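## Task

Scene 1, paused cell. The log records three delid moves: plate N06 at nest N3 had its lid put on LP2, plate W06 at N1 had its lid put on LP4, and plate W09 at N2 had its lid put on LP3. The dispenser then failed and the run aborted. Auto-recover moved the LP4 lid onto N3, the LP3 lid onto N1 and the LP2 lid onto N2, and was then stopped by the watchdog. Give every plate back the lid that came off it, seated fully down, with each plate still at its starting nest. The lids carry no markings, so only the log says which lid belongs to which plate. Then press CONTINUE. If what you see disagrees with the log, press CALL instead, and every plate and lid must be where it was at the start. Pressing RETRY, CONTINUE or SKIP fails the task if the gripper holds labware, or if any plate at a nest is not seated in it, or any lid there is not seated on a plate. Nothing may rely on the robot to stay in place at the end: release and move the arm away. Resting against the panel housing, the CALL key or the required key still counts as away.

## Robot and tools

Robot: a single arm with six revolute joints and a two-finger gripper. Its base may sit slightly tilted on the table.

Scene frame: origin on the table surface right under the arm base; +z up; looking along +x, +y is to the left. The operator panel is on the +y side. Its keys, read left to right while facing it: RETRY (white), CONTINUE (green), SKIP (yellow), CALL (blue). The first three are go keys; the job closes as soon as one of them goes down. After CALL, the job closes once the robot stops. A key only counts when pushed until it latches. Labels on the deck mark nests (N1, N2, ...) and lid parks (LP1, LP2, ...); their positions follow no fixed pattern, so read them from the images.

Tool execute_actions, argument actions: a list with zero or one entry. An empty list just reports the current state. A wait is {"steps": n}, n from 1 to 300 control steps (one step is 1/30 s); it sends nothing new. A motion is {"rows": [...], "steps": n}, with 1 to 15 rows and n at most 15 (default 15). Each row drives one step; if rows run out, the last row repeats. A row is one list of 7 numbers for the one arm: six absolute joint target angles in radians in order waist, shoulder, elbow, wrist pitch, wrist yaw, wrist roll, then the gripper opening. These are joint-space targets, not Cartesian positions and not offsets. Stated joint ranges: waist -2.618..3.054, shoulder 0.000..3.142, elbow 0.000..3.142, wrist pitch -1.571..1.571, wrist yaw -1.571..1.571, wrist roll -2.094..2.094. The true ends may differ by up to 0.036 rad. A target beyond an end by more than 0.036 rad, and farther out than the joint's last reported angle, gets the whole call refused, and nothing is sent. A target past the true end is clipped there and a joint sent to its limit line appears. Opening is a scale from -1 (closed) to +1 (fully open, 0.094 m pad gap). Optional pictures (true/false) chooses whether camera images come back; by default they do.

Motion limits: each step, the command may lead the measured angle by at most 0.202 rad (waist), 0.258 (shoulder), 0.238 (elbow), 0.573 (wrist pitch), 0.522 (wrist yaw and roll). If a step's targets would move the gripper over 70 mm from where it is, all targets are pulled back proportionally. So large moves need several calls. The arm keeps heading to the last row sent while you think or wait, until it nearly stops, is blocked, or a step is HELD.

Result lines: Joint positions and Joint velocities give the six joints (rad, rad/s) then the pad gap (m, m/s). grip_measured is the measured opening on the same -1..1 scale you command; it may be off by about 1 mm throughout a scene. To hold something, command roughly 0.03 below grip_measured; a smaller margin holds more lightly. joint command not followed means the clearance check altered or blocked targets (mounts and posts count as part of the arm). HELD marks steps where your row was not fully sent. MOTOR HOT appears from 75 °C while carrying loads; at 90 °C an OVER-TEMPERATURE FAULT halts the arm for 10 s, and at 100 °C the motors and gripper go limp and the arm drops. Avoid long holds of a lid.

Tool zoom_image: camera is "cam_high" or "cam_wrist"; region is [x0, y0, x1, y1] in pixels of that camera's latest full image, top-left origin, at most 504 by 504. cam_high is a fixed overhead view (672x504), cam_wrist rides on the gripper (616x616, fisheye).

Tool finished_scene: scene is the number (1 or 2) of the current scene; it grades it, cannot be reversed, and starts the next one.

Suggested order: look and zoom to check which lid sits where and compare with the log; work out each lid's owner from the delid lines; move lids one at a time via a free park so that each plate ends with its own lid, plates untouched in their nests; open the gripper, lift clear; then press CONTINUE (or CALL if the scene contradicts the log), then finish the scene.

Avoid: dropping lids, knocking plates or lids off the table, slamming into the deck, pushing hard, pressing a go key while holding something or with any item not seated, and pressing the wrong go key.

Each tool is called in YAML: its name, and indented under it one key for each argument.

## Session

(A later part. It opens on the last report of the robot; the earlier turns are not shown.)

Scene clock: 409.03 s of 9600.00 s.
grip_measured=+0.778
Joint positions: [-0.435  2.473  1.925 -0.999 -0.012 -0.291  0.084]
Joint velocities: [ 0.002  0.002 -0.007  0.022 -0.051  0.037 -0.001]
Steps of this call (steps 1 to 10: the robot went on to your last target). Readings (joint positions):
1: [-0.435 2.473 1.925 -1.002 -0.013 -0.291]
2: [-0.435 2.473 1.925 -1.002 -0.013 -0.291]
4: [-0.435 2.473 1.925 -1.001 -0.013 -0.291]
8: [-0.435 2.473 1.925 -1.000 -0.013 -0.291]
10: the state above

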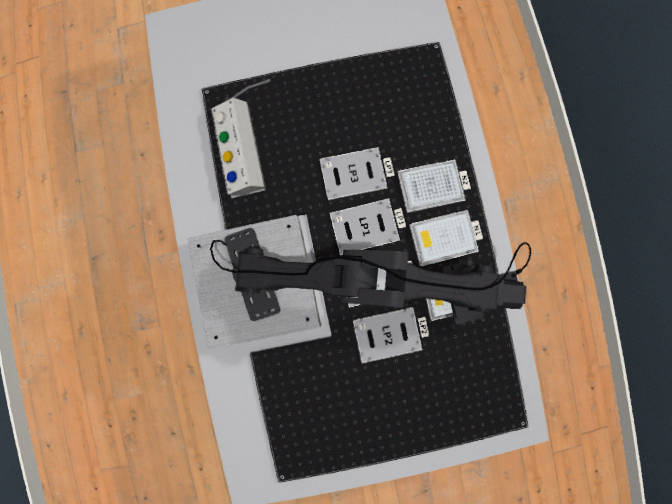

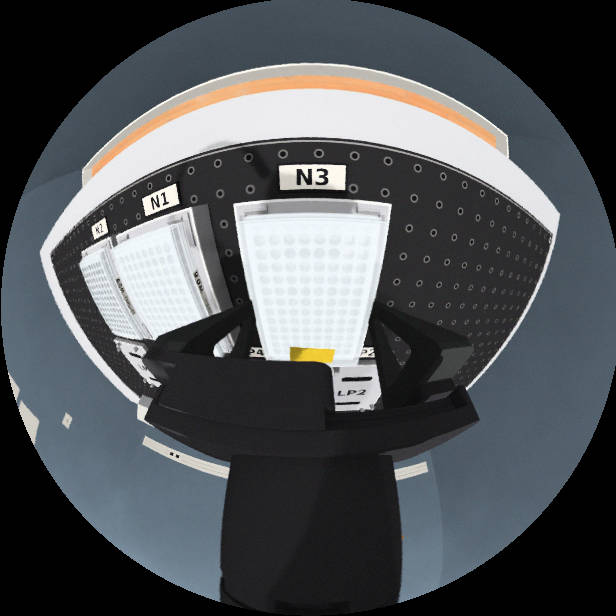

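execute_actions:
  actions:
    - {"rows": [[-0.435,2.474,1.9177,-0.975,-0.012,-0.293,0.75],[-0.435,2.474,1.916,-0.972,-0.012,-0.293,0.75],[-0.435,2.474,1.914,-0.969,-0.012,-0.293,0.75],[-0.435,2.474,1.912,-0.966,-0.012,-0.293,0.75],[-0.435,2.474,1.910,-0.963,-0.012,-0.293,0.75],[-0.435,2.474,1.908,-0.96,-0.012,-0.293,0.75],[-0.435,2.474,1.906,-0.959,-0.012,-0.293,0.75]], "steps": 15}
  pictures: false

execute_actions:
  actions:
    - {"steps": 10}

zoom_image:
  camera: "cam_wrist"
  region: [210, 160, 420, 370]

Scene clock: 413.53 s of 9600.00 s.
grip_measured=+0.778
Joint positions: [-0.435  2.473  1.913 -0.983 -0.012 -0.291  0.084]
Joint velocities: [-0.012 -0.002  0.002 -0.007 -0.037 -0.095 -0.001]
Steps of this call (steps 1 to 15: the robot went on to your last target; steps 16 to 90: nothing new was sent; then 1.00 s passed at rest; steps 91 to 105: all 15 steps of this action). Readings (joint positions):
91: [-0.435 2.473 1.925 -0.999 -0.012 -0.291]
92: [-0.435 2.473 1.925 -0.998 -0.012 -0.291]
94: [-0.435 2.473 1.925 -0.995 -0.012 -0.291]
98: [-0.435 2.473 1.919 -0.986 -0.012 -0.291]
105: the state above

Scene clock: 413.87 s of 9600.00 s.
grip_measured=+0.778
Joint positions: [-0.435  2.473  1.913 -0.983 -0.012 -0.291  0.084]
Joint velocities: [ 0.002 -0.007  0.007  0.022  0.007 -0.037 -0.001]
Steps of this call (steps 1 to 10: the robot went on to your last target). Readings (joint positions):
1: [-0.435 2.473 1.913 -0.983 -0.012 -0.291]
2: [-0.435 2.473 1.913 -0.983 -0.012 -0.291]
4: [-0.435 2.473 1.913 -0.983 -0.012 -0.291]
8: [-0.435 2.473 1.913 -0.983 -0.012 -0.291]
10: the state above

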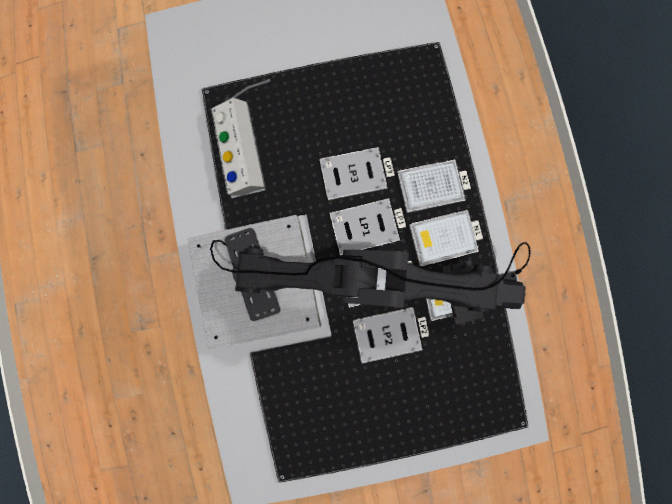

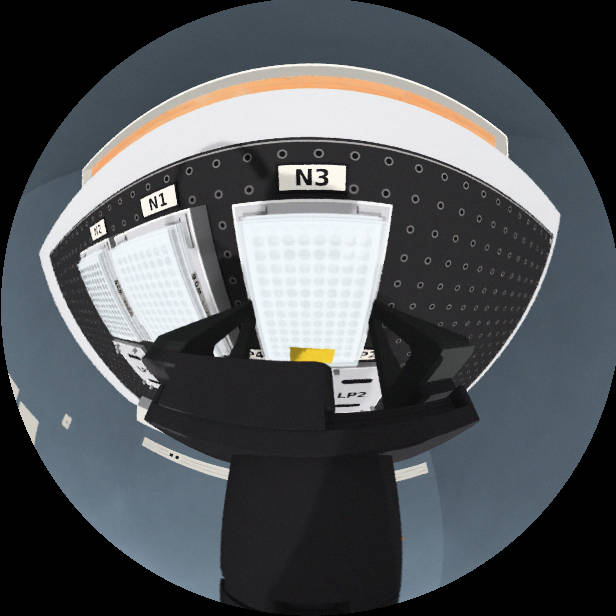

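Region (210, 160, 420, 370) of cam_wrist's 616x616 image, scaled by 2.400, with more detail than that image has.

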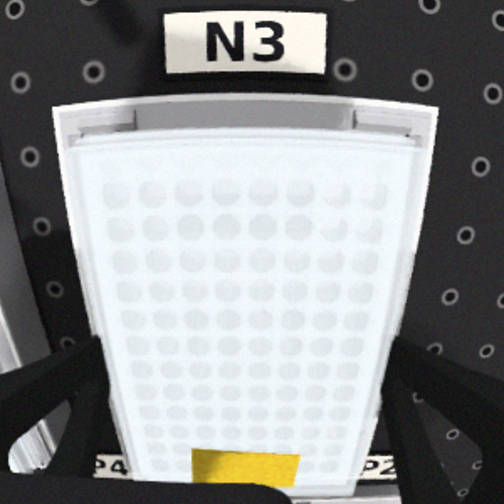

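execute_actions:
  actions:
    - {"rows": [[-0.435,2.473,1.913,-0.983,-0.012,-0.291,1.0]], "steps": 12}

zoom_image:
  camera: "cam_wrist"
  region: [210, 160, 420, 370]

Scene clock: 415.70 s of 9600.00 s.
grip_measured=+1.000
Joint positions: [-0.435  2.473  1.913 -0.983 -0.012 -0.291  0.094]
Joint velocities: [-0.012  0.007  0.002  0.022  0.022 -0.066  0.   ]
Steps of this call (steps 1 to 15: the robot went on to your last target; steps 16 to 43: nothing new was sent; steps 44 to 55: all 12 steps of this action). Readings (joint positions):
44: [-0.435 2.473 1.913 -0.983 -0.012 -0.291]
45: [-0.435 2.473 1.913 -0.983 -0.012 -0.291]
47: [-0.435 2.473 1.913 -0.983 -0.012 -0.291]
51: [-0.435 2.473 1.913 -0.983 -0.012 -0.291]
55: the state above

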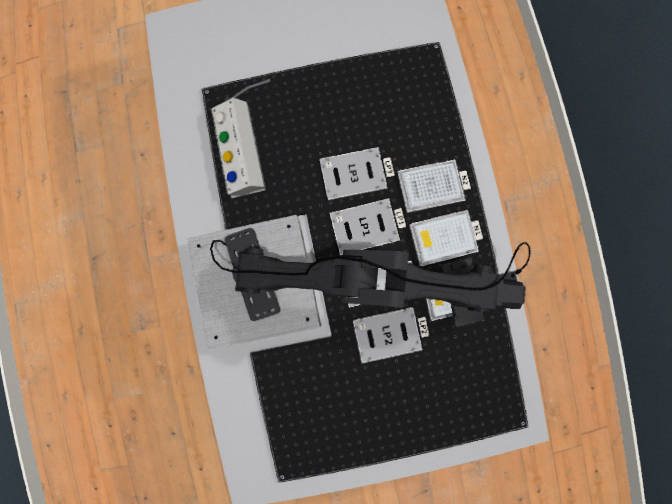

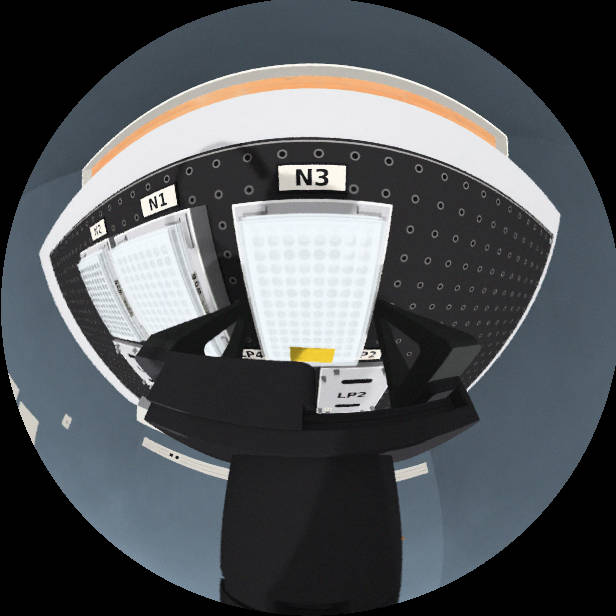

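Region (210, 160, 420, 370) of cam_wrist's 616x616 image, scaled by 2.400, with more detail than that image has.

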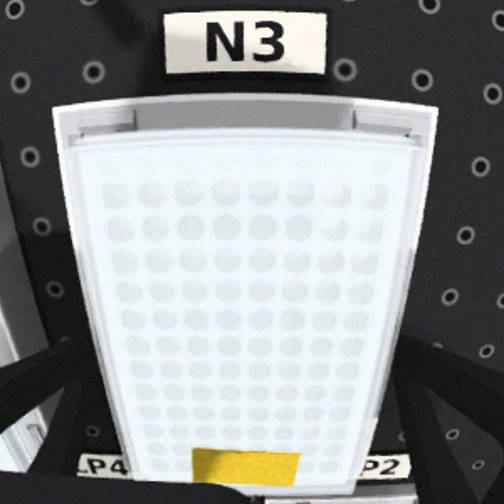

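execute_actions:
  actions:
    - {"rows": [[-0.435,2.44,1.936,-1.006,-0.012,-0.291,1.0],[-0.435,2.434,1.942,-1.018,-0.012,-0.291,1.0],[-0.435,2.428,1.948,-1.03,-0.012,-0.291,1.0],[-0.435,2.422,1.954,-1.042,-0.012,-0.291,1.0],[-0.435,2.416,1.96,-1.054,-0.012,-0.291,1.0],[-0.435,2.41,1.966,-1.066,-0.012,-0.291,1.0],[-0.435,2.404,1.972,-1.078,-0.012,-0.291,1.0],[-0.435,2.398,1.978,-1.09,-0.012,-0.291,1.0],[-0.435,2.392,1.984,-1.10,-0.012,-0.291,1.0],[-0.435,2.386,1.988,-1.105,-0.012,-0.291,1.0],[-0.435,2.38,1.988,-1.105,-0.012,-0.291,1.0],[-0.435,2.375,1.988,-1.105,-0.012,-0.291,1.0],[-0.433,2.37,1.985,-1.10,-0.012,-0.289,1.0],[-0.428,2.365,1.975,-1.095,-0.012,-0.284,1.0],[-0.42,2.36,1.965,-1.09,-0.012,-0.276,1.0]], "steps": 15}
  pictures: false

execute_actions:
  actions:
    - {"rows": [[-0.408,2.355,1.953,-1.083,-0.012,-0.264,1.0],[-0.392,2.35,1.94,-1.076,-0.012,-0.248,1.0],[-0.372,2.345,1.927,-1.069,-0.012,-0.228,1.0],[-0.35,2.34,1.914,-1.062,-0.012,-0.206,1.0],[-0.326,2.335,1.901,-1.055,-0.012,-0.181,1.0],[-0.30,2.33,1.888,-1.048,-0.012,-0.155,1.0],[-0.274,2.325,1.875,-1.041,-0.012,-0.128,1.0],[-0.249,2.32,1.862,-1.034,-0.012,-0.101,1.0],[-0.226,2.315,1.85,-1.028,-0.012,-0.076,1.0],[-0.205,2.312,1.84,-1.022,-0.012,-0.053,1.0],[-0.187,2.31,1.832,-1.018,-0.012,-0.033,1.0],[-0.172,2.31,1.826,-1.015,-0.012,-0.017,1.0],[-0.161,2.31,1.822,-1.013,-0.012,-0.005,1.0],[-0.154,2.31,1.82,-1.012,-0.012,0.002,1.0],[-0.15,2.31,1.82,-1.012,-0.012,0.004,1.0]], "steps": 15}
  pictures: false

execute_actions:
  actions:
    - {"steps": 20}

zoom_image:
  camera: "cam_wrist"
  region: [210, 160, 420, 370]

Scene clock: 429.70 s of 9600.00 s.
grip_measured=+1.000
Joint positions: [-0.435  2.398  1.959 -1.071 -0.012 -0.29   0.094]
Joint velocities: [-0.002 -0.232 -0.007 -0.007 -0.022  0.022  0.   ]
Steps of this call (steps 1 to 15: the robot went on to your last target; steps 16 to 90: nothing new was sent; then 10.50 s passed at rest; steps 91 to 105: all 15 steps of this action). Readings (joint positions):
91: [-0.435 2.473 1.913 -0.983 -0.012 -0.291]
92: [-0.435 2.473 1.913 -0.985 -0.012 -0.291]
94: [-0.435 2.473 1.917 -0.998 -0.012 -0.291]
98: [-0.435 2.460 1.934 -1.035 -0.012 -0.291]
105: the state above

Scene clock: 430.20 s of 9600.00 s.
grip_measured=+1.000
Joint positions: [-0.141  2.351  1.828 -1.043 -0.014 -0.059  0.094]
Joint velocities: [ 0.369 -0.007 -0.12   0.022 -0.022  0.403  0.   ]
Steps of this call (steps 1 to 15: all 15 steps of this action). Readings (joint positions):
1: [-0.433 2.391 1.959 -1.071 -0.012 -0.286]
2: [-0.429 2.385 1.959 -1.071 -0.011 -0.280]
4: [-0.411 2.373 1.948 -1.068 -0.008 -0.261]
8: [-0.323 2.356 1.897 -1.061 -0.005 -0.191]
15: the state above

Scene clock: 430.87 s of 9600.00 s.
grip_measured=+1.000
Joint positions: [-0.146  2.351  1.825 -1.033 -0.016 -0.003  0.094]
Joint velocities: [-0.012  0.002 -0.012  0.022 -0.037 -0.007  0.   ]
Steps of this call (steps 1 to 20: the robot went on to your last target). Readings (joint positions):
1: [-0.131 2.351 1.826 -1.042 -0.016 -0.048]
2: [-0.127 2.351 1.825 -1.042 -0.017 -0.040]
4: [-0.129 2.351 1.825 -1.039 -0.018 -0.027]
8: [-0.143 2.351 1.825 -1.035 -0.017 -0.012]
20: the state above

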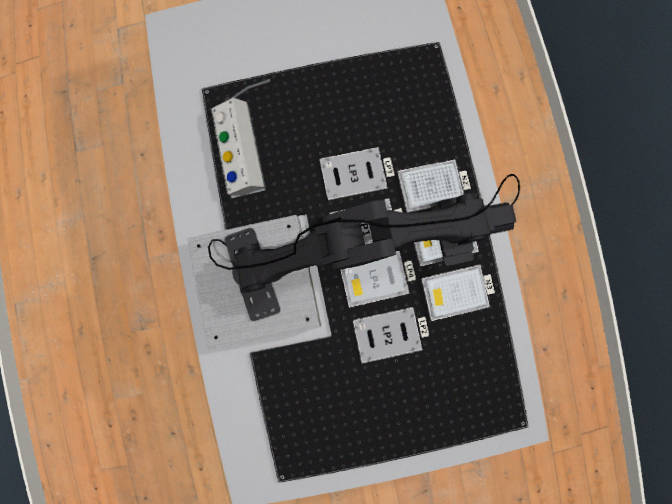

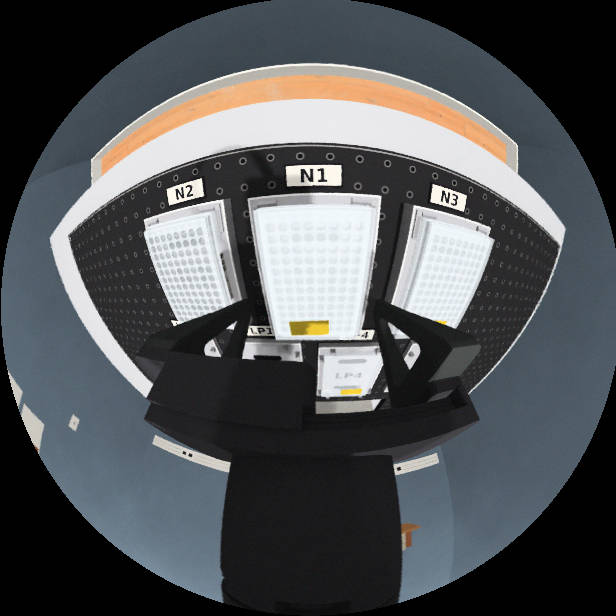

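Region (210, 160, 420, 370) of cam_wrist's 616x616 image, scaled by 2.400, with more detail than that image has.

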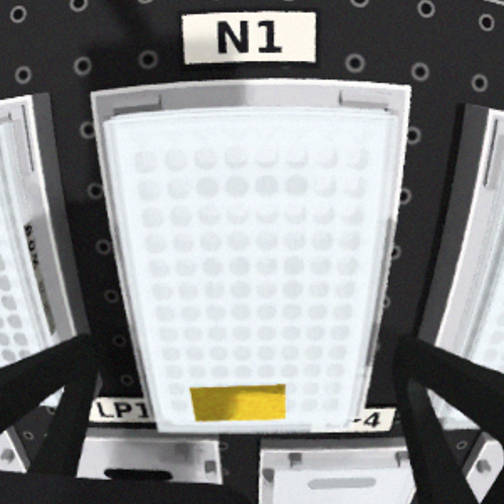

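execute_actions:
  actions:
    - {"rows": [[-0.158,2.355,1.815,-1.0,-0.016,-0.037,1.0],[-0.158,2.36,1.806,-0.985,-0.016,-0.037,1.0],[-0.158,2.365,1.797,-0.97,-0.016,-0.037,1.0],[-0.158,2.37,1.788,-0.955,-0.016,-0.037,1.0],[-0.158,2.374,1.779,-0.94,-0.016,-0.037,1.0],[-0.158,2.376,1.77,-0.923,-0.016,-0.037,1.0]], "steps": 15}
  pictures: false

execute_actions:
  actions:
    - {"steps": 15}

zoom_image:
  camera: "cam_wrist"
  region: [210, 160, 420, 370]

Scene clock: 436.37 s of 9600.00 s.
grip_measured=+1.000
Joint positions: [-0.146  2.376  1.774 -0.953 -0.016 -0.029  0.094]
Joint velocities: [-0.002 -0.007  0.002  0.037  0.037 -0.007  0.   ]
Steps of this call (steps 1 to 15: the robot went on to your last target; steps 16 to 90: nothing new was sent; then 2.00 s passed at rest; steps 91 to 105: all 15 steps of this action). Readings (joint positions):
91: [-0.146 2.351 1.825 -1.032 -0.016 -0.006]
92: [-0.146 2.351 1.823 -1.028 -0.016 -0.011]
94: [-0.146 2.351 1.814 -1.010 -0.016 -0.018]
98: [-0.146 2.359 1.785 -0.973 -0.016 -0.026]
105: the state above

Scene clock: 436.87 s of 9600.00 s.
grip_measured=+1.000
Joint positions: [-0.146  2.376  1.774 -0.944 -0.016 -0.03   0.094]
Joint velocities: [-0.007  0.002  0.007  0.037  0.022  0.007  0.   ]
Steps of this call (steps 1 to 15: the robot went on to your last target). Readings (joint positions):
1: [-0.146 2.376 1.774 -0.951 -0.016 -0.029]
2: [-0.146 2.376 1.774 -0.949 -0.016 -0.030]
4: [-0.146 2.376 1.774 -0.948 -0.016 -0.030]
8: [-0.146 2.376 1.774 -0.946 -0.016 -0.030]
15: the state above
The arm was judged still, so your last target was given up. Only a new action makes it travel on or press farther. Fingers that are still opening or closing keep moving.

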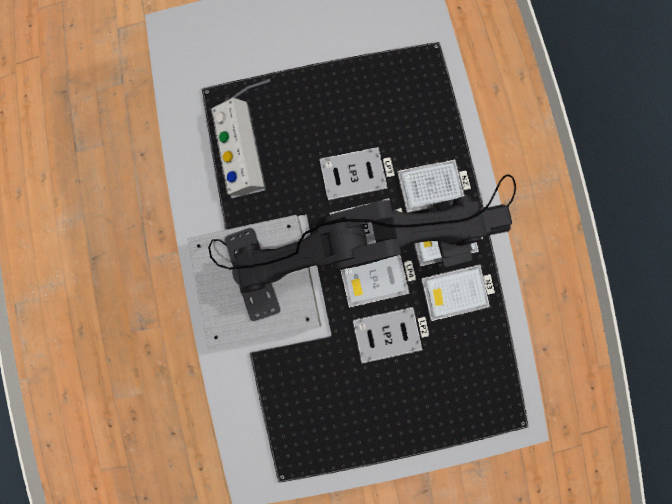

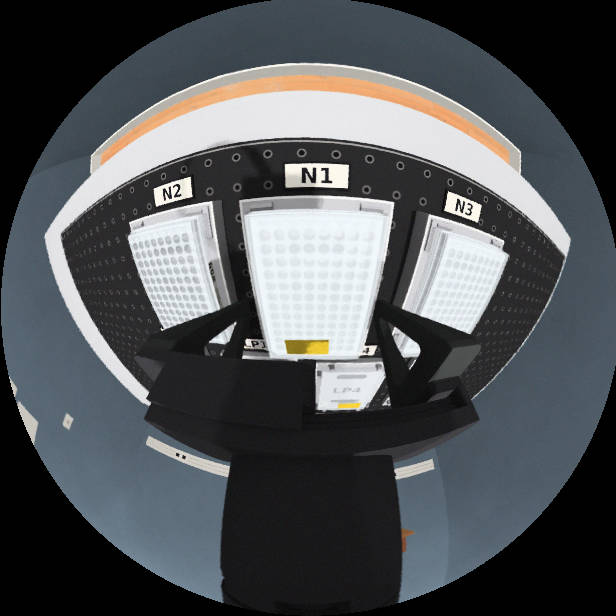

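Region (210, 160, 420, 370) of cam_wrist's 616x616 image, scaled by 2.400, with more detail than that image has.

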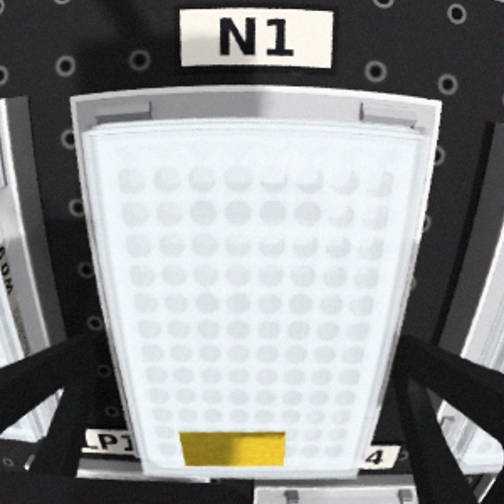

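execute_actions:
  actions:
    - {"rows": [[-0.1597,2.376,1.774,-0.93,-0.016,-0.032,1.0]], "steps": 15}

zoom_image:
  camera: "cam_wrist"
  region: [210, 160, 420, 370]

Scene clock: 442.03 s of 9600.00 s.
grip_measured=+1.000
Joint positions: [-0.152  2.376  1.774 -0.944 -0.016 -0.03   0.094]
Joint velocities: [-0.002  0.002  0.002 -0.022 -0.022 -0.066  0.   ]
Steps of this call (steps 1 to 90: nothing new was sent; then 1.67 s passed at rest; steps 91 to 105: all 15 steps of this action). Readings (joint positions):
91: [-0.146 2.376 1.774 -0.944 -0.016 -0.030]
92: [-0.147 2.376 1.774 -0.944 -0.016 -0.030]
94: [-0.149 2.376 1.774 -0.944 -0.016 -0.030]
98: [-0.152 2.376 1.774 -0.944 -0.016 -0.030]
105: the state above

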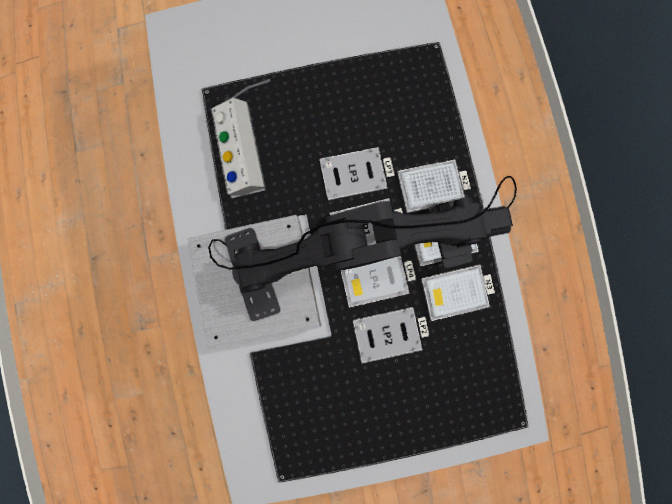

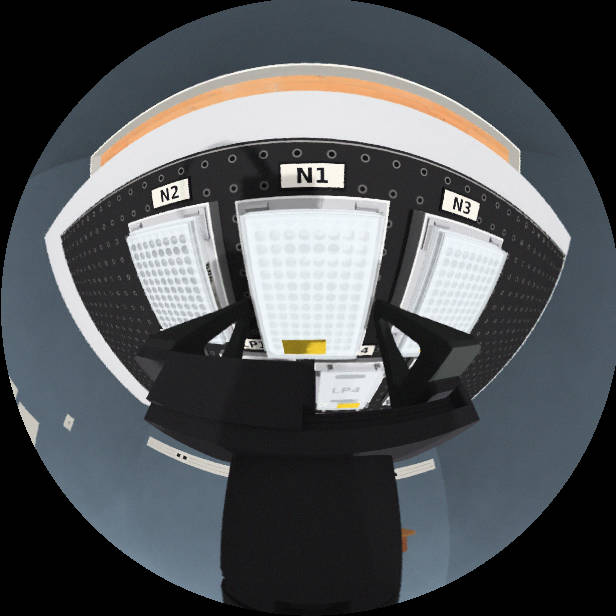

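Region (210, 160, 420, 370) of cam_wrist's 616x616 image, scaled by 2.400, with more detail than that image has.

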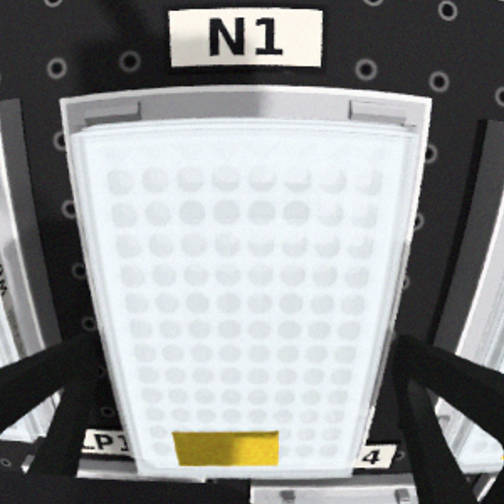

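execute_actions:
  actions:
    - {"rows": [[-0.155,2.402,1.774,-0.905,-0.024,-0.032,1.0],[-0.155,2.402,1.774,-0.905,-0.024,-0.032,1.0],[-0.155,2.402,1.774,-0.905,-0.024,-0.032,1.0],[-0.155,2.402,1.774,-0.905,-0.024,-0.032,1.0],[-0.155,2.386,1.774,-0.905,-0.024,-0.032,1.0]], "steps": 15}
  pictures: false

execute_actions:
  actions:
    - {"steps": 12}

zoom_image:
  camera: "cam_wrist"
  region: [210, 160, 420, 370]

Scene clock: 448.43 s of 9600.00 s.
grip_measured=+1.000
Joint positions: [-0.152  2.39   1.774 -0.927 -0.017 -0.03   0.094]
Joint velocities: [-0.012  0.012  0.002  0.095 -0.022 -0.007  0.   ]
Steps of this call (steps 1 to 15: the robot went on to your last target; steps 16 to 90: nothing new was sent; then 2.90 s passed at rest; steps 91 to 105: all 15 steps of this action). Readings (joint positions):
91: [-0.152 2.378 1.774 -0.943 -0.016 -0.030]
92: [-0.152 2.380 1.774 -0.939 -0.016 -0.030]
94: [-0.152 2.386 1.774 -0.933 -0.017 -0.030]
98: [-0.152 2.390 1.774 -0.930 -0.017 -0.030]
105: the state above

Scene clock: 448.83 s of 9600.00 s.
grip_measured=+1.000
Joint positions: [-0.152  2.39   1.774 -0.926 -0.017 -0.03   0.094]
Joint velocities: [-0.007  0.012  0.002 -0.051 -0.037 -0.022  0.   ]
Steps of this call (steps 1 to 12: the robot went on to your last target). Readings (joint positions):
1: [-0.152 2.390 1.774 -0.927 -0.017 -0.030]
2: [-0.152 2.390 1.774 -0.926 -0.017 -0.030]
4: [-0.152 2.390 1.774 -0.926 -0.017 -0.030]
8: [-0.152 2.390 1.774 -0.926 -0.017 -0.030]
12: the state above

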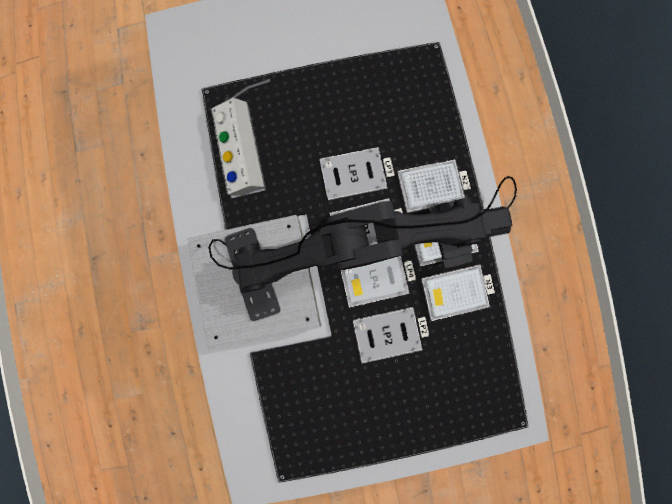

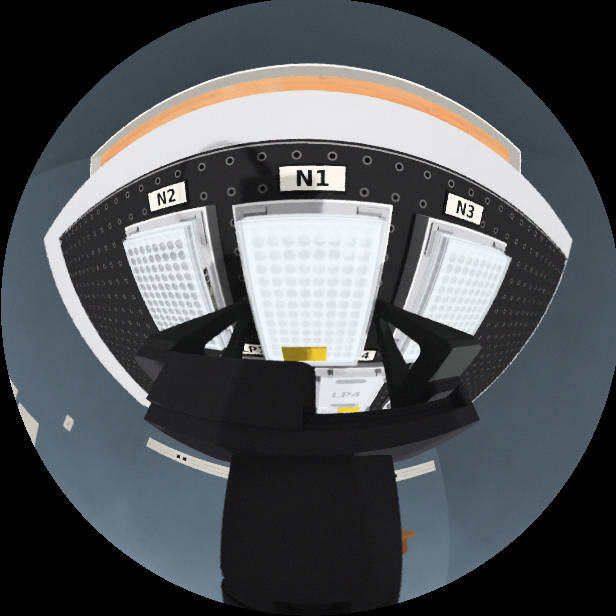

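Region (210, 160, 420, 370) of cam_wrist's 616x616 image, scaled by 2.400, with more detail than that image has.

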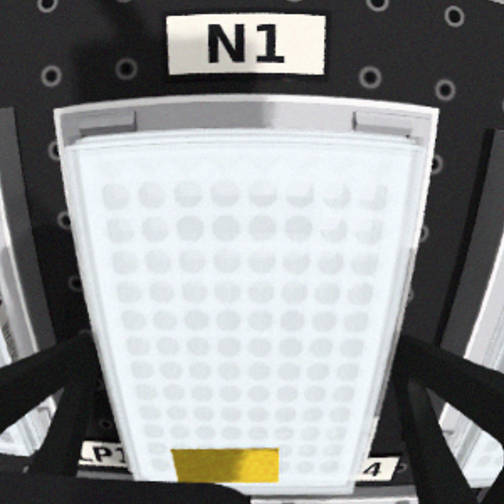

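execute_actions:
  actions:
    - {"rows": [[-0.152,2.39,1.774,-0.92,-0.02,-0.03,0.75]], "steps": 15}

zoom_image:
  camera: "cam_wrist"
  region: [210, 160, 420, 370]

Scene clock: 450.97 s of 9600.00 s.
grip_measured=+0.776
Joint positions: [-0.152  2.39   1.774 -0.926 -0.017 -0.03   0.083]
Joint velocities: [ 0.002  0.007 -0.002 -0.037  0.007 -0.081 -0.001]
Steps of this call (steps 1 to 15: the robot went on to your last target; steps 16 to 49: nothing new was sent; steps 50 to 64: all 15 steps of this action). Readings (joint positions):
50: [-0.152 2.390 1.774 -0.926 -0.017 -0.030]
51: [-0.152 2.390 1.774 -0.926 -0.017 -0.030]
53: [-0.152 2.390 1.774 -0.926 -0.017 -0.030]
57: [-0.152 2.390 1.774 -0.926 -0.017 -0.030]
64: the state above

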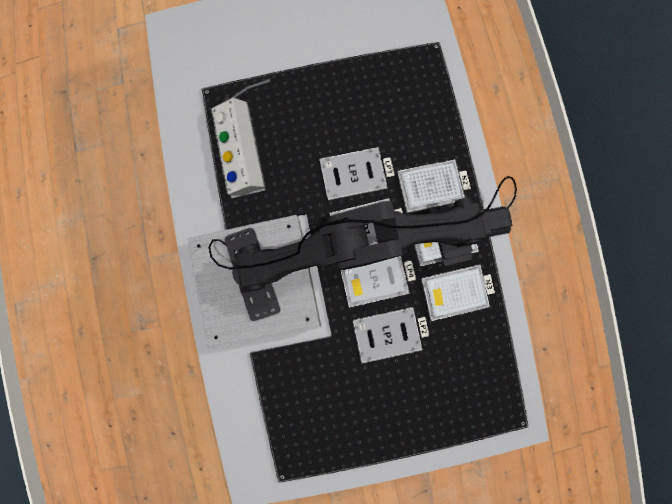

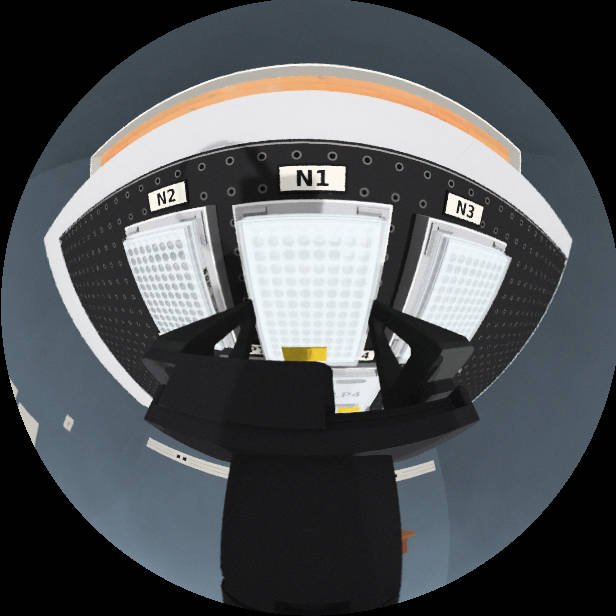

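Region (210, 160, 420, 370) of cam_wrist's 616x616 image, scaled by 2.400, with more detail than that image has.

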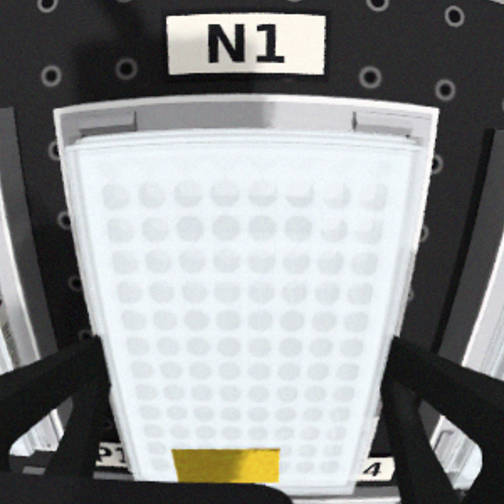

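execute_actions:
  actions:
    - {"rows": [[-0.152,2.357,1.797,-0.949,-0.02,-0.03,0.745],[-0.152,2.353,1.801,-0.957,-0.02,-0.03,0.745],[-0.152,2.349,1.805,-0.965,-0.02,-0.03,0.745],[-0.152,2.345,1.809,-0.973,-0.02,-0.03,0.745],[-0.152,2.341,1.813,-0.981,-0.02,-0.03,0.745],[-0.152,2.337,1.817,-0.989,-0.02,-0.03,0.745],[-0.152,2.333,1.821,-0.997,-0.02,-0.03,0.745],[-0.152,2.329,1.825,-1.005,-0.02,-0.03,0.745],[-0.152,2.325,1.829,-1.013,-0.02,-0.03,0.745],[-0.152,2.321,1.833,-1.021,-0.02,-0.03,0.745],[-0.152,2.317,1.837,-1.029,-0.02,-0.03,0.745],[-0.152,2.313,1.841,-1.037,-0.02,-0.03,0.745],[-0.152,2.309,1.845,-1.045,-0.02,-0.03,0.745],[-0.152,2.305,1.849,-1.049,-0.02,-0.03,0.745],[-0.152,2.302,1.852,-1.052,-0.02,-0.03,0.745]], "steps": 15}
  pictures: false

execute_actions:
  actions:
    - {"steps": 8}

Scene clock: 455.40 s of 9600.00 s.
grip_measured=+0.776
Joint positions: [-0.152  2.344  1.819 -1.01  -0.018 -0.03   0.083]
Joint velocities: [ 0.002 -0.154  0.11  -0.198  0.081  0.007 -0.001]
Steps of this call (steps 1 to 15: the robot went on to your last target; steps 16 to 90: nothing new was sent; then 0.93 s passed at rest; steps 91 to 105: all 15 steps of this action). Readings (joint positions):
91: [-0.152 2.390 1.774 -0.927 -0.017 -0.030]
92: [-0.152 2.390 1.774 -0.928 -0.017 -0.030]
94: [-0.152 2.390 1.775 -0.933 -0.018 -0.030]
98: [-0.152 2.383 1.788 -0.955 -0.018 -0.030]
105: the state above

Scene clock: 455.67 s of 9600.00 s.
grip_measured=+0.776
Joint positions: [-0.152  2.33   1.829 -1.031 -0.018 -0.03   0.083]
Joint velocities: [-0.022  0.002  0.002 -0.11   0.007 -0.007  0.   ]
Steps of this call (steps 1 to 8: the robot went on to your last target). Readings (joint positions):
1: [-0.152 2.340 1.823 -1.015 -0.018 -0.030]
2: [-0.152 2.336 1.825 -1.019 -0.018 -0.030]
4: [-0.152 2.331 1.829 -1.023 -0.018 -0.030]
8: the state above

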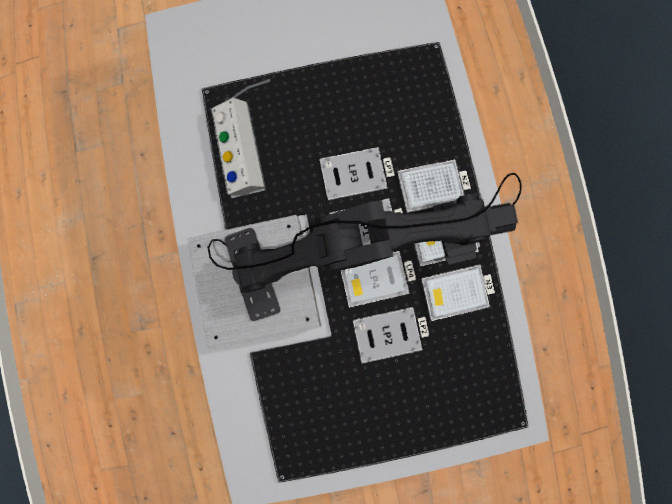

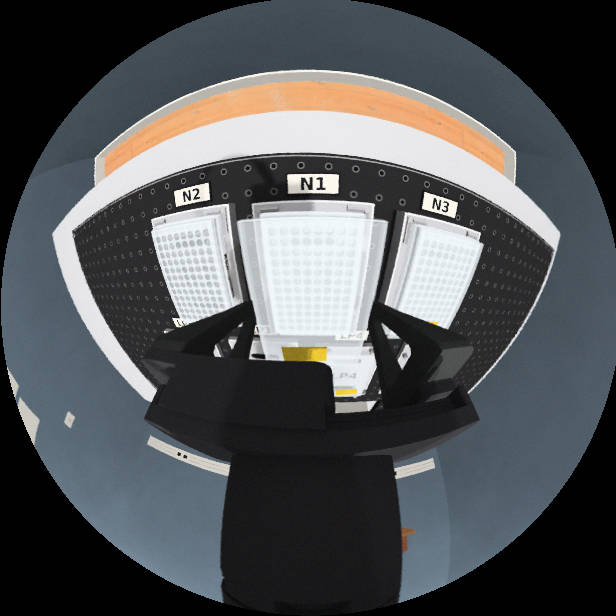

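execute_actions:
  actions:
    - {"rows": [[-0.1503,2.3307,1.8509,-1.0522,-0.018,-0.028,0.745],[-0.1452,2.3329,1.8534,-1.053,-0.018,-0.0221,0.745],[-0.1369,2.3365,1.8576,-1.0542,-0.018,-0.0125,0.745],[-0.1255,2.3415,1.8634,-1.0558,-0.018,0.0007,0.745],[-0.1114,2.3476,1.8705,-1.0579,-0.018,0.0172,0.745],[-0.0949,2.3547,1.8789,-1.0602,-0.018,0.0364,0.745],[-0.0764,2.3628,1.8882,-1.0629,-0.018,0.0579,0.745],[-0.0563,2.3715,1.8984,-1.0658,-0.018,0.0812,0.745],[-0.0352,2.3806,1.909,-1.0689,-0.018,0.1058,0.745],[-0.0135,2.39,1.92,-1.072,-0.018,0.131,0.745],[0.0082,2.3994,1.931,-1.0751,-0.018,0.1562,0.745],[0.0293,2.4085,1.9416,-1.0782,-0.018,0.1808,0.745],[0.0494,2.4172,1.9518,-1.0811,-0.018,0.2041,0.745],[0.0679,2.4253,1.9611,-1.0838,-0.018,0.2256,0.745],[0.0844,2.4324,1.9695,-1.0861,-0.018,0.2448,0.745]], "steps": 15}
  pictures: false

execute_actions:
  actions:
    - {"rows": [[0.0985,2.4385,1.9766,-1.0882,-0.018,0.2613,0.745],[0.1099,2.4435,1.9824,-1.0898,-0.018,0.2745,0.745],[0.1182,2.4471,1.9866,-1.091,-0.018,0.2841,0.745],[0.1233,2.4493,1.9891,-1.0918,-0.018,0.29,0.745],[0.125,2.45,1.99,-1.092,-0.018,0.292,0.745]], "steps": 15}
  pictures: false

execute_actions:
  actions:
    - {"steps": 12}

zoom_image:
  camera: "cam_wrist"
  region: [210, 160, 420, 370]

Scene clock: 471.70 s of 9600.00 s.
grip_measured=+0.776
Joint positions: [ 0.047  2.413  1.929 -1.054 -0.014  0.152  0.083]
Joint velocities: [ 0.681  0.271  0.247 -0.066 -0.037  0.652 -0.001]
Steps of this call (steps 1 to 30: the robot went on to your last target; steps 31 to 90: nothing new was sent; then 12.53 s passed at rest; steps 91 to 105: all 15 steps of this action). Readings (joint positions):
91: [-0.152 2.330 1.829 -1.036 -0.018 -0.030]
92: [-0.152 2.330 1.829 -1.036 -0.018 -0.030]
94: [-0.150 2.330 1.829 -1.037 -0.017 -0.024]
98: [-0.116 2.347 1.856 -1.046 -0.014 0.016]
105: the state above

Scene clock: 472.20 s of 9600.00 s.
grip_measured=+0.776
Joint positions: [ 0.131  2.448  1.962 -1.074 -0.023  0.28   0.083]
Joint velocities: [ 0.002 -0.007 -0.007 -0.022  0.022  0.125  0.001]
Steps of this call (steps 1 to 15: all 15 steps of this action). Readings (joint positions):
1: [0.070 2.421 1.937 -1.056 -0.015 0.171]
2: [0.091 2.429 1.944 -1.058 -0.016 0.190]
4: [0.123 2.441 1.954 -1.062 -0.019 0.222]
8: [0.142 2.448 1.959 -1.070 -0.023 0.259]
15: the state above

Scene clock: 472.60 s of 9600.00 s.
grip_measured=+0.776
Joint positions: [ 0.131  2.448  1.962 -1.075 -0.023  0.285  0.083]
Joint velocities: [-0.002 -0.002 -0.012  0.007 -0.007 -0.081 -0.   ]
Steps of this call (steps 1 to 12: the robot went on to your last target). Readings (joint positions):
1: [0.131 2.448 1.962 -1.075 -0.023 0.281]
2: [0.131 2.448 1.962 -1.075 -0.023 0.282]
4: [0.131 2.448 1.962 -1.075 -0.023 0.283]
8: [0.131 2.448 1.962 -1.075 -0.023 0.285]
12: the state above

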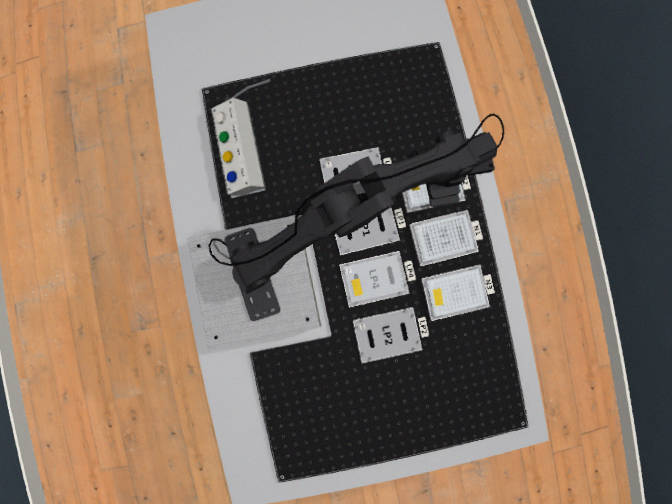

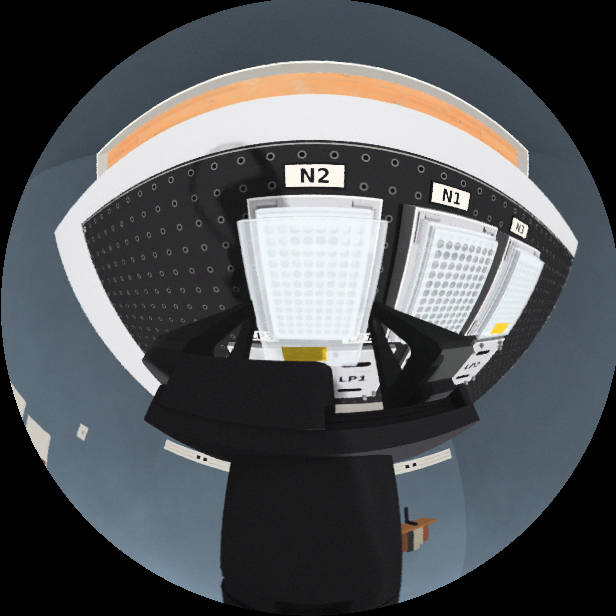

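Region (210, 160, 420, 370) of cam_wrist's 616x616 image, scaled by 2.400, with more detail than that image has.

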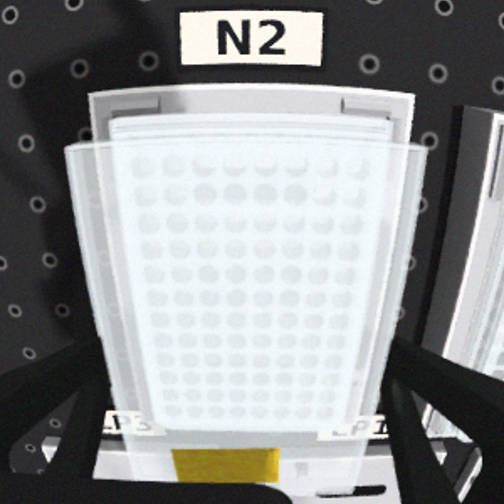

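execute_actions:
  actions:
    - {"rows": [[0.131,2.455,1.965,-1.05,-0.009,0.288,0.745],[0.131,2.46,1.965,-1.04,-0.009,0.288,0.745],[0.131,2.465,1.965,-1.032,-0.009,0.288,0.745],[0.131,2.47,1.965,-1.032,-0.009,0.288,0.745],[0.131,2.473,1.965,-1.032,-0.009,0.288,0.745]], "steps": 15}
  pictures: false

execute_actions:
  actions:
    - {"steps": 12}

zoom_image:
  camera: "cam_wrist"
  region: [210, 160, 420, 370]

Scene clock: 476.47 s of 9600.00 s.
grip_measured=+0.776
Joint positions: [ 0.131  2.472  1.962 -1.055 -0.017  0.285  0.083]
Joint velocities: [-0.007  0.007  0.002  0.007 -0.022 -0.051 -0.001]
Steps of this call (steps 1 to 15: the robot went on to your last target; steps 16 to 90: nothing new was sent; then 0.37 s passed at rest; steps 91 to 105: all 15 steps of this action). Readings (joint positions):
91: [0.131 2.448 1.962 -1.075 -0.022 0.285]
92: [0.131 2.448 1.962 -1.074 -0.021 0.285]
94: [0.131 2.450 1.962 -1.067 -0.019 0.285]
98: [0.131 2.461 1.962 -1.057 -0.018 0.285]
105: the state above

Scene clock: 476.87 s of 9600.00 s.
grip_measured=+0.776
Joint positions: [ 0.131  2.472  1.962 -1.053 -0.017  0.285  0.083]
Joint velocities: [-0.007  0.012  0.002 -0.051 -0.007 -0.022 -0.001]
Steps of this call (steps 1 to 12: the robot went on to your last target). Readings (joint positions):
1: [0.131 2.472 1.962 -1.054 -0.017 0.285]
2: [0.131 2.472 1.962 -1.054 -0.017 0.285]
4: [0.131 2.472 1.962 -1.054 -0.017 0.285]
8: [0.131 2.472 1.962 -1.053 -0.017 0.285]
12: the state above

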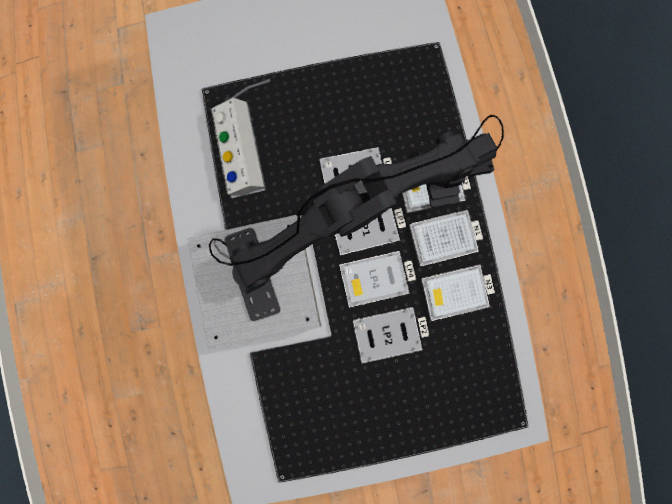

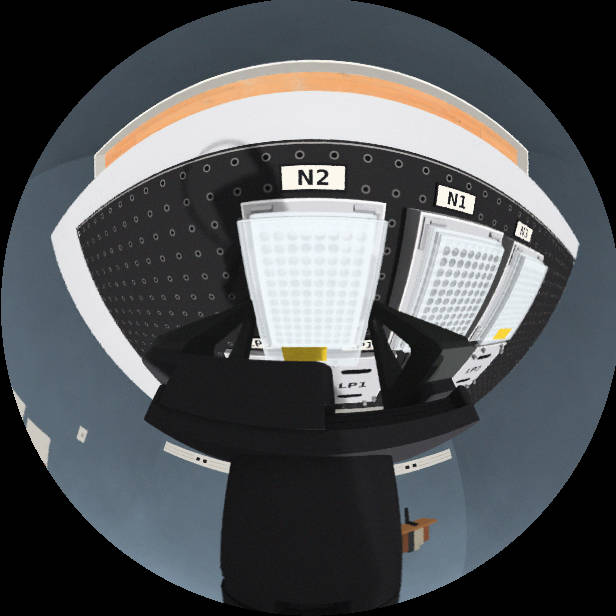

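Region (210, 160, 420, 370) of cam_wrist's 616x616 image, scaled by 2.400, with more detail than that image has.

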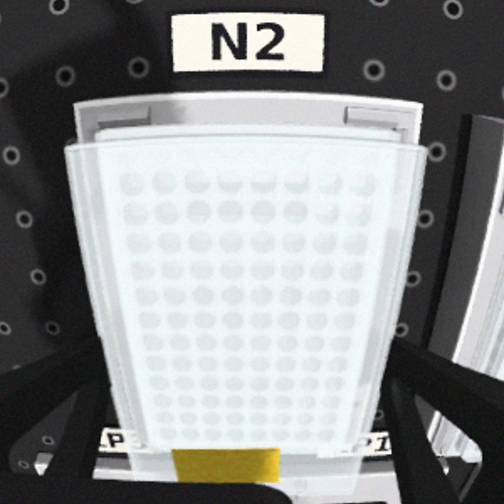

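execute_actions:
  actions:
    - {"rows": [[0.131,2.473,1.95,-1.028,-0.012,0.288,0.745],[0.131,2.473,1.947,-1.024,-0.012,0.288,0.745],[0.131,2.473,1.944,-1.02,-0.012,0.288,0.745],[0.131,2.473,1.941,-1.016,-0.012,0.288,0.745],[0.131,2.473,1.938,-1.012,-0.012,0.288,0.745],[0.131,2.473,1.935,-1.008,-0.012,0.288,0.745],[0.131,2.473,1.932,-1.004,-0.012,0.288,0.745],[0.131,2.473,1.929,-1.0,-0.012,0.288,0.745],[0.131,2.473,1.926,-0.996,-0.012,0.288,0.745],[0.131,2.473,1.923,-0.992,-0.012,0.288,0.745],[0.131,2.473,1.923,-0.990,-0.012,0.288,0.745]], "steps": 15}
  pictures: false

execute_actions:
  actions:
    - {"steps": 15}

zoom_image:
  camera: "cam_wrist"
  region: [210, 160, 420, 370]

Scene clock: 481.33 s of 9600.00 s.
grip_measured=+0.776
Joint positions: [ 0.131  2.472  1.929 -1.018 -0.017  0.285  0.083]
Joint velocities: [ 0.002 -0.017 -0.002 -0.037  0.022 -0.081  0.   ]
Steps of this call (steps 1 to 15: the robot went on to your last target; steps 16 to 90: nothing new was sent; then 0.97 s passed at rest; steps 91 to 105: all 15 steps of this action). Readings (joint positions):
91: [0.131 2.472 1.962 -1.052 -0.017 0.285]
92: [0.131 2.472 1.962 -1.052 -0.017 0.285]
94: [0.131 2.472 1.958 -1.046 -0.017 0.285]
98: [0.131 2.472 1.942 -1.034 -0.017 0.285]
105: the state above

Scene clock: 481.83 s of 9600.00 s.
grip_measured=+0.776
Joint positions: [ 0.131  2.472  1.929 -1.011 -0.017  0.285  0.083]
Joint velocities: [-0.002 -0.002  0.002  0.007 -0.022 -0.022 -0.   ]
Steps of this call (steps 1 to 15: the robot went on to your last target). Readings (joint positions):
1: [0.131 2.472 1.929 -1.017 -0.017 0.285]
2: [0.131 2.472 1.929 -1.015 -0.017 0.285]
4: [0.131 2.472 1.929 -1.014 -0.017 0.285]
8: [0.131 2.472 1.929 -1.012 -0.017 0.285]
15: the state above
The arm was judged still, so your last target was given up. Only a new action makes it travel on or press farther. Fingers that are still opening or closing keep moving.

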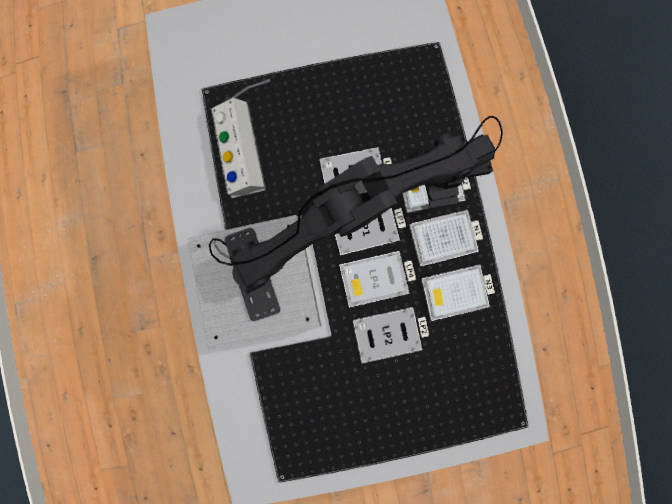

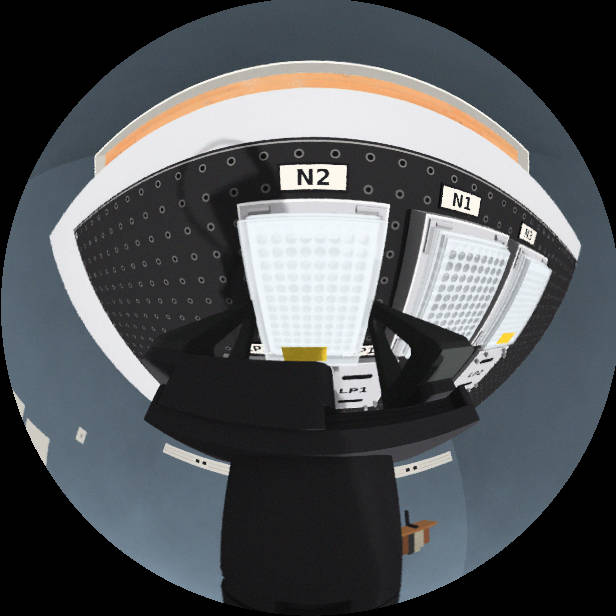

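Region (210, 160, 420, 370) of cam_wrist's 616x616 image, scaled by 2.400, with more detail than that image has.

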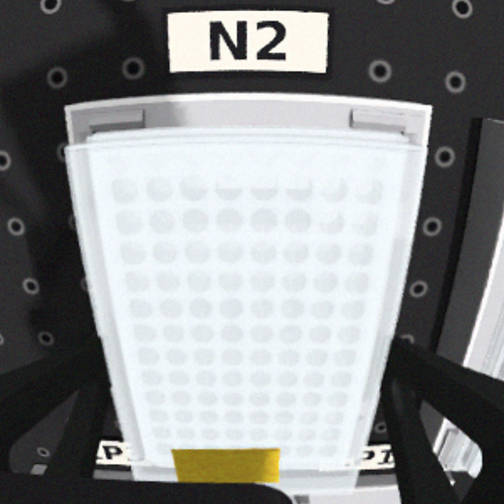

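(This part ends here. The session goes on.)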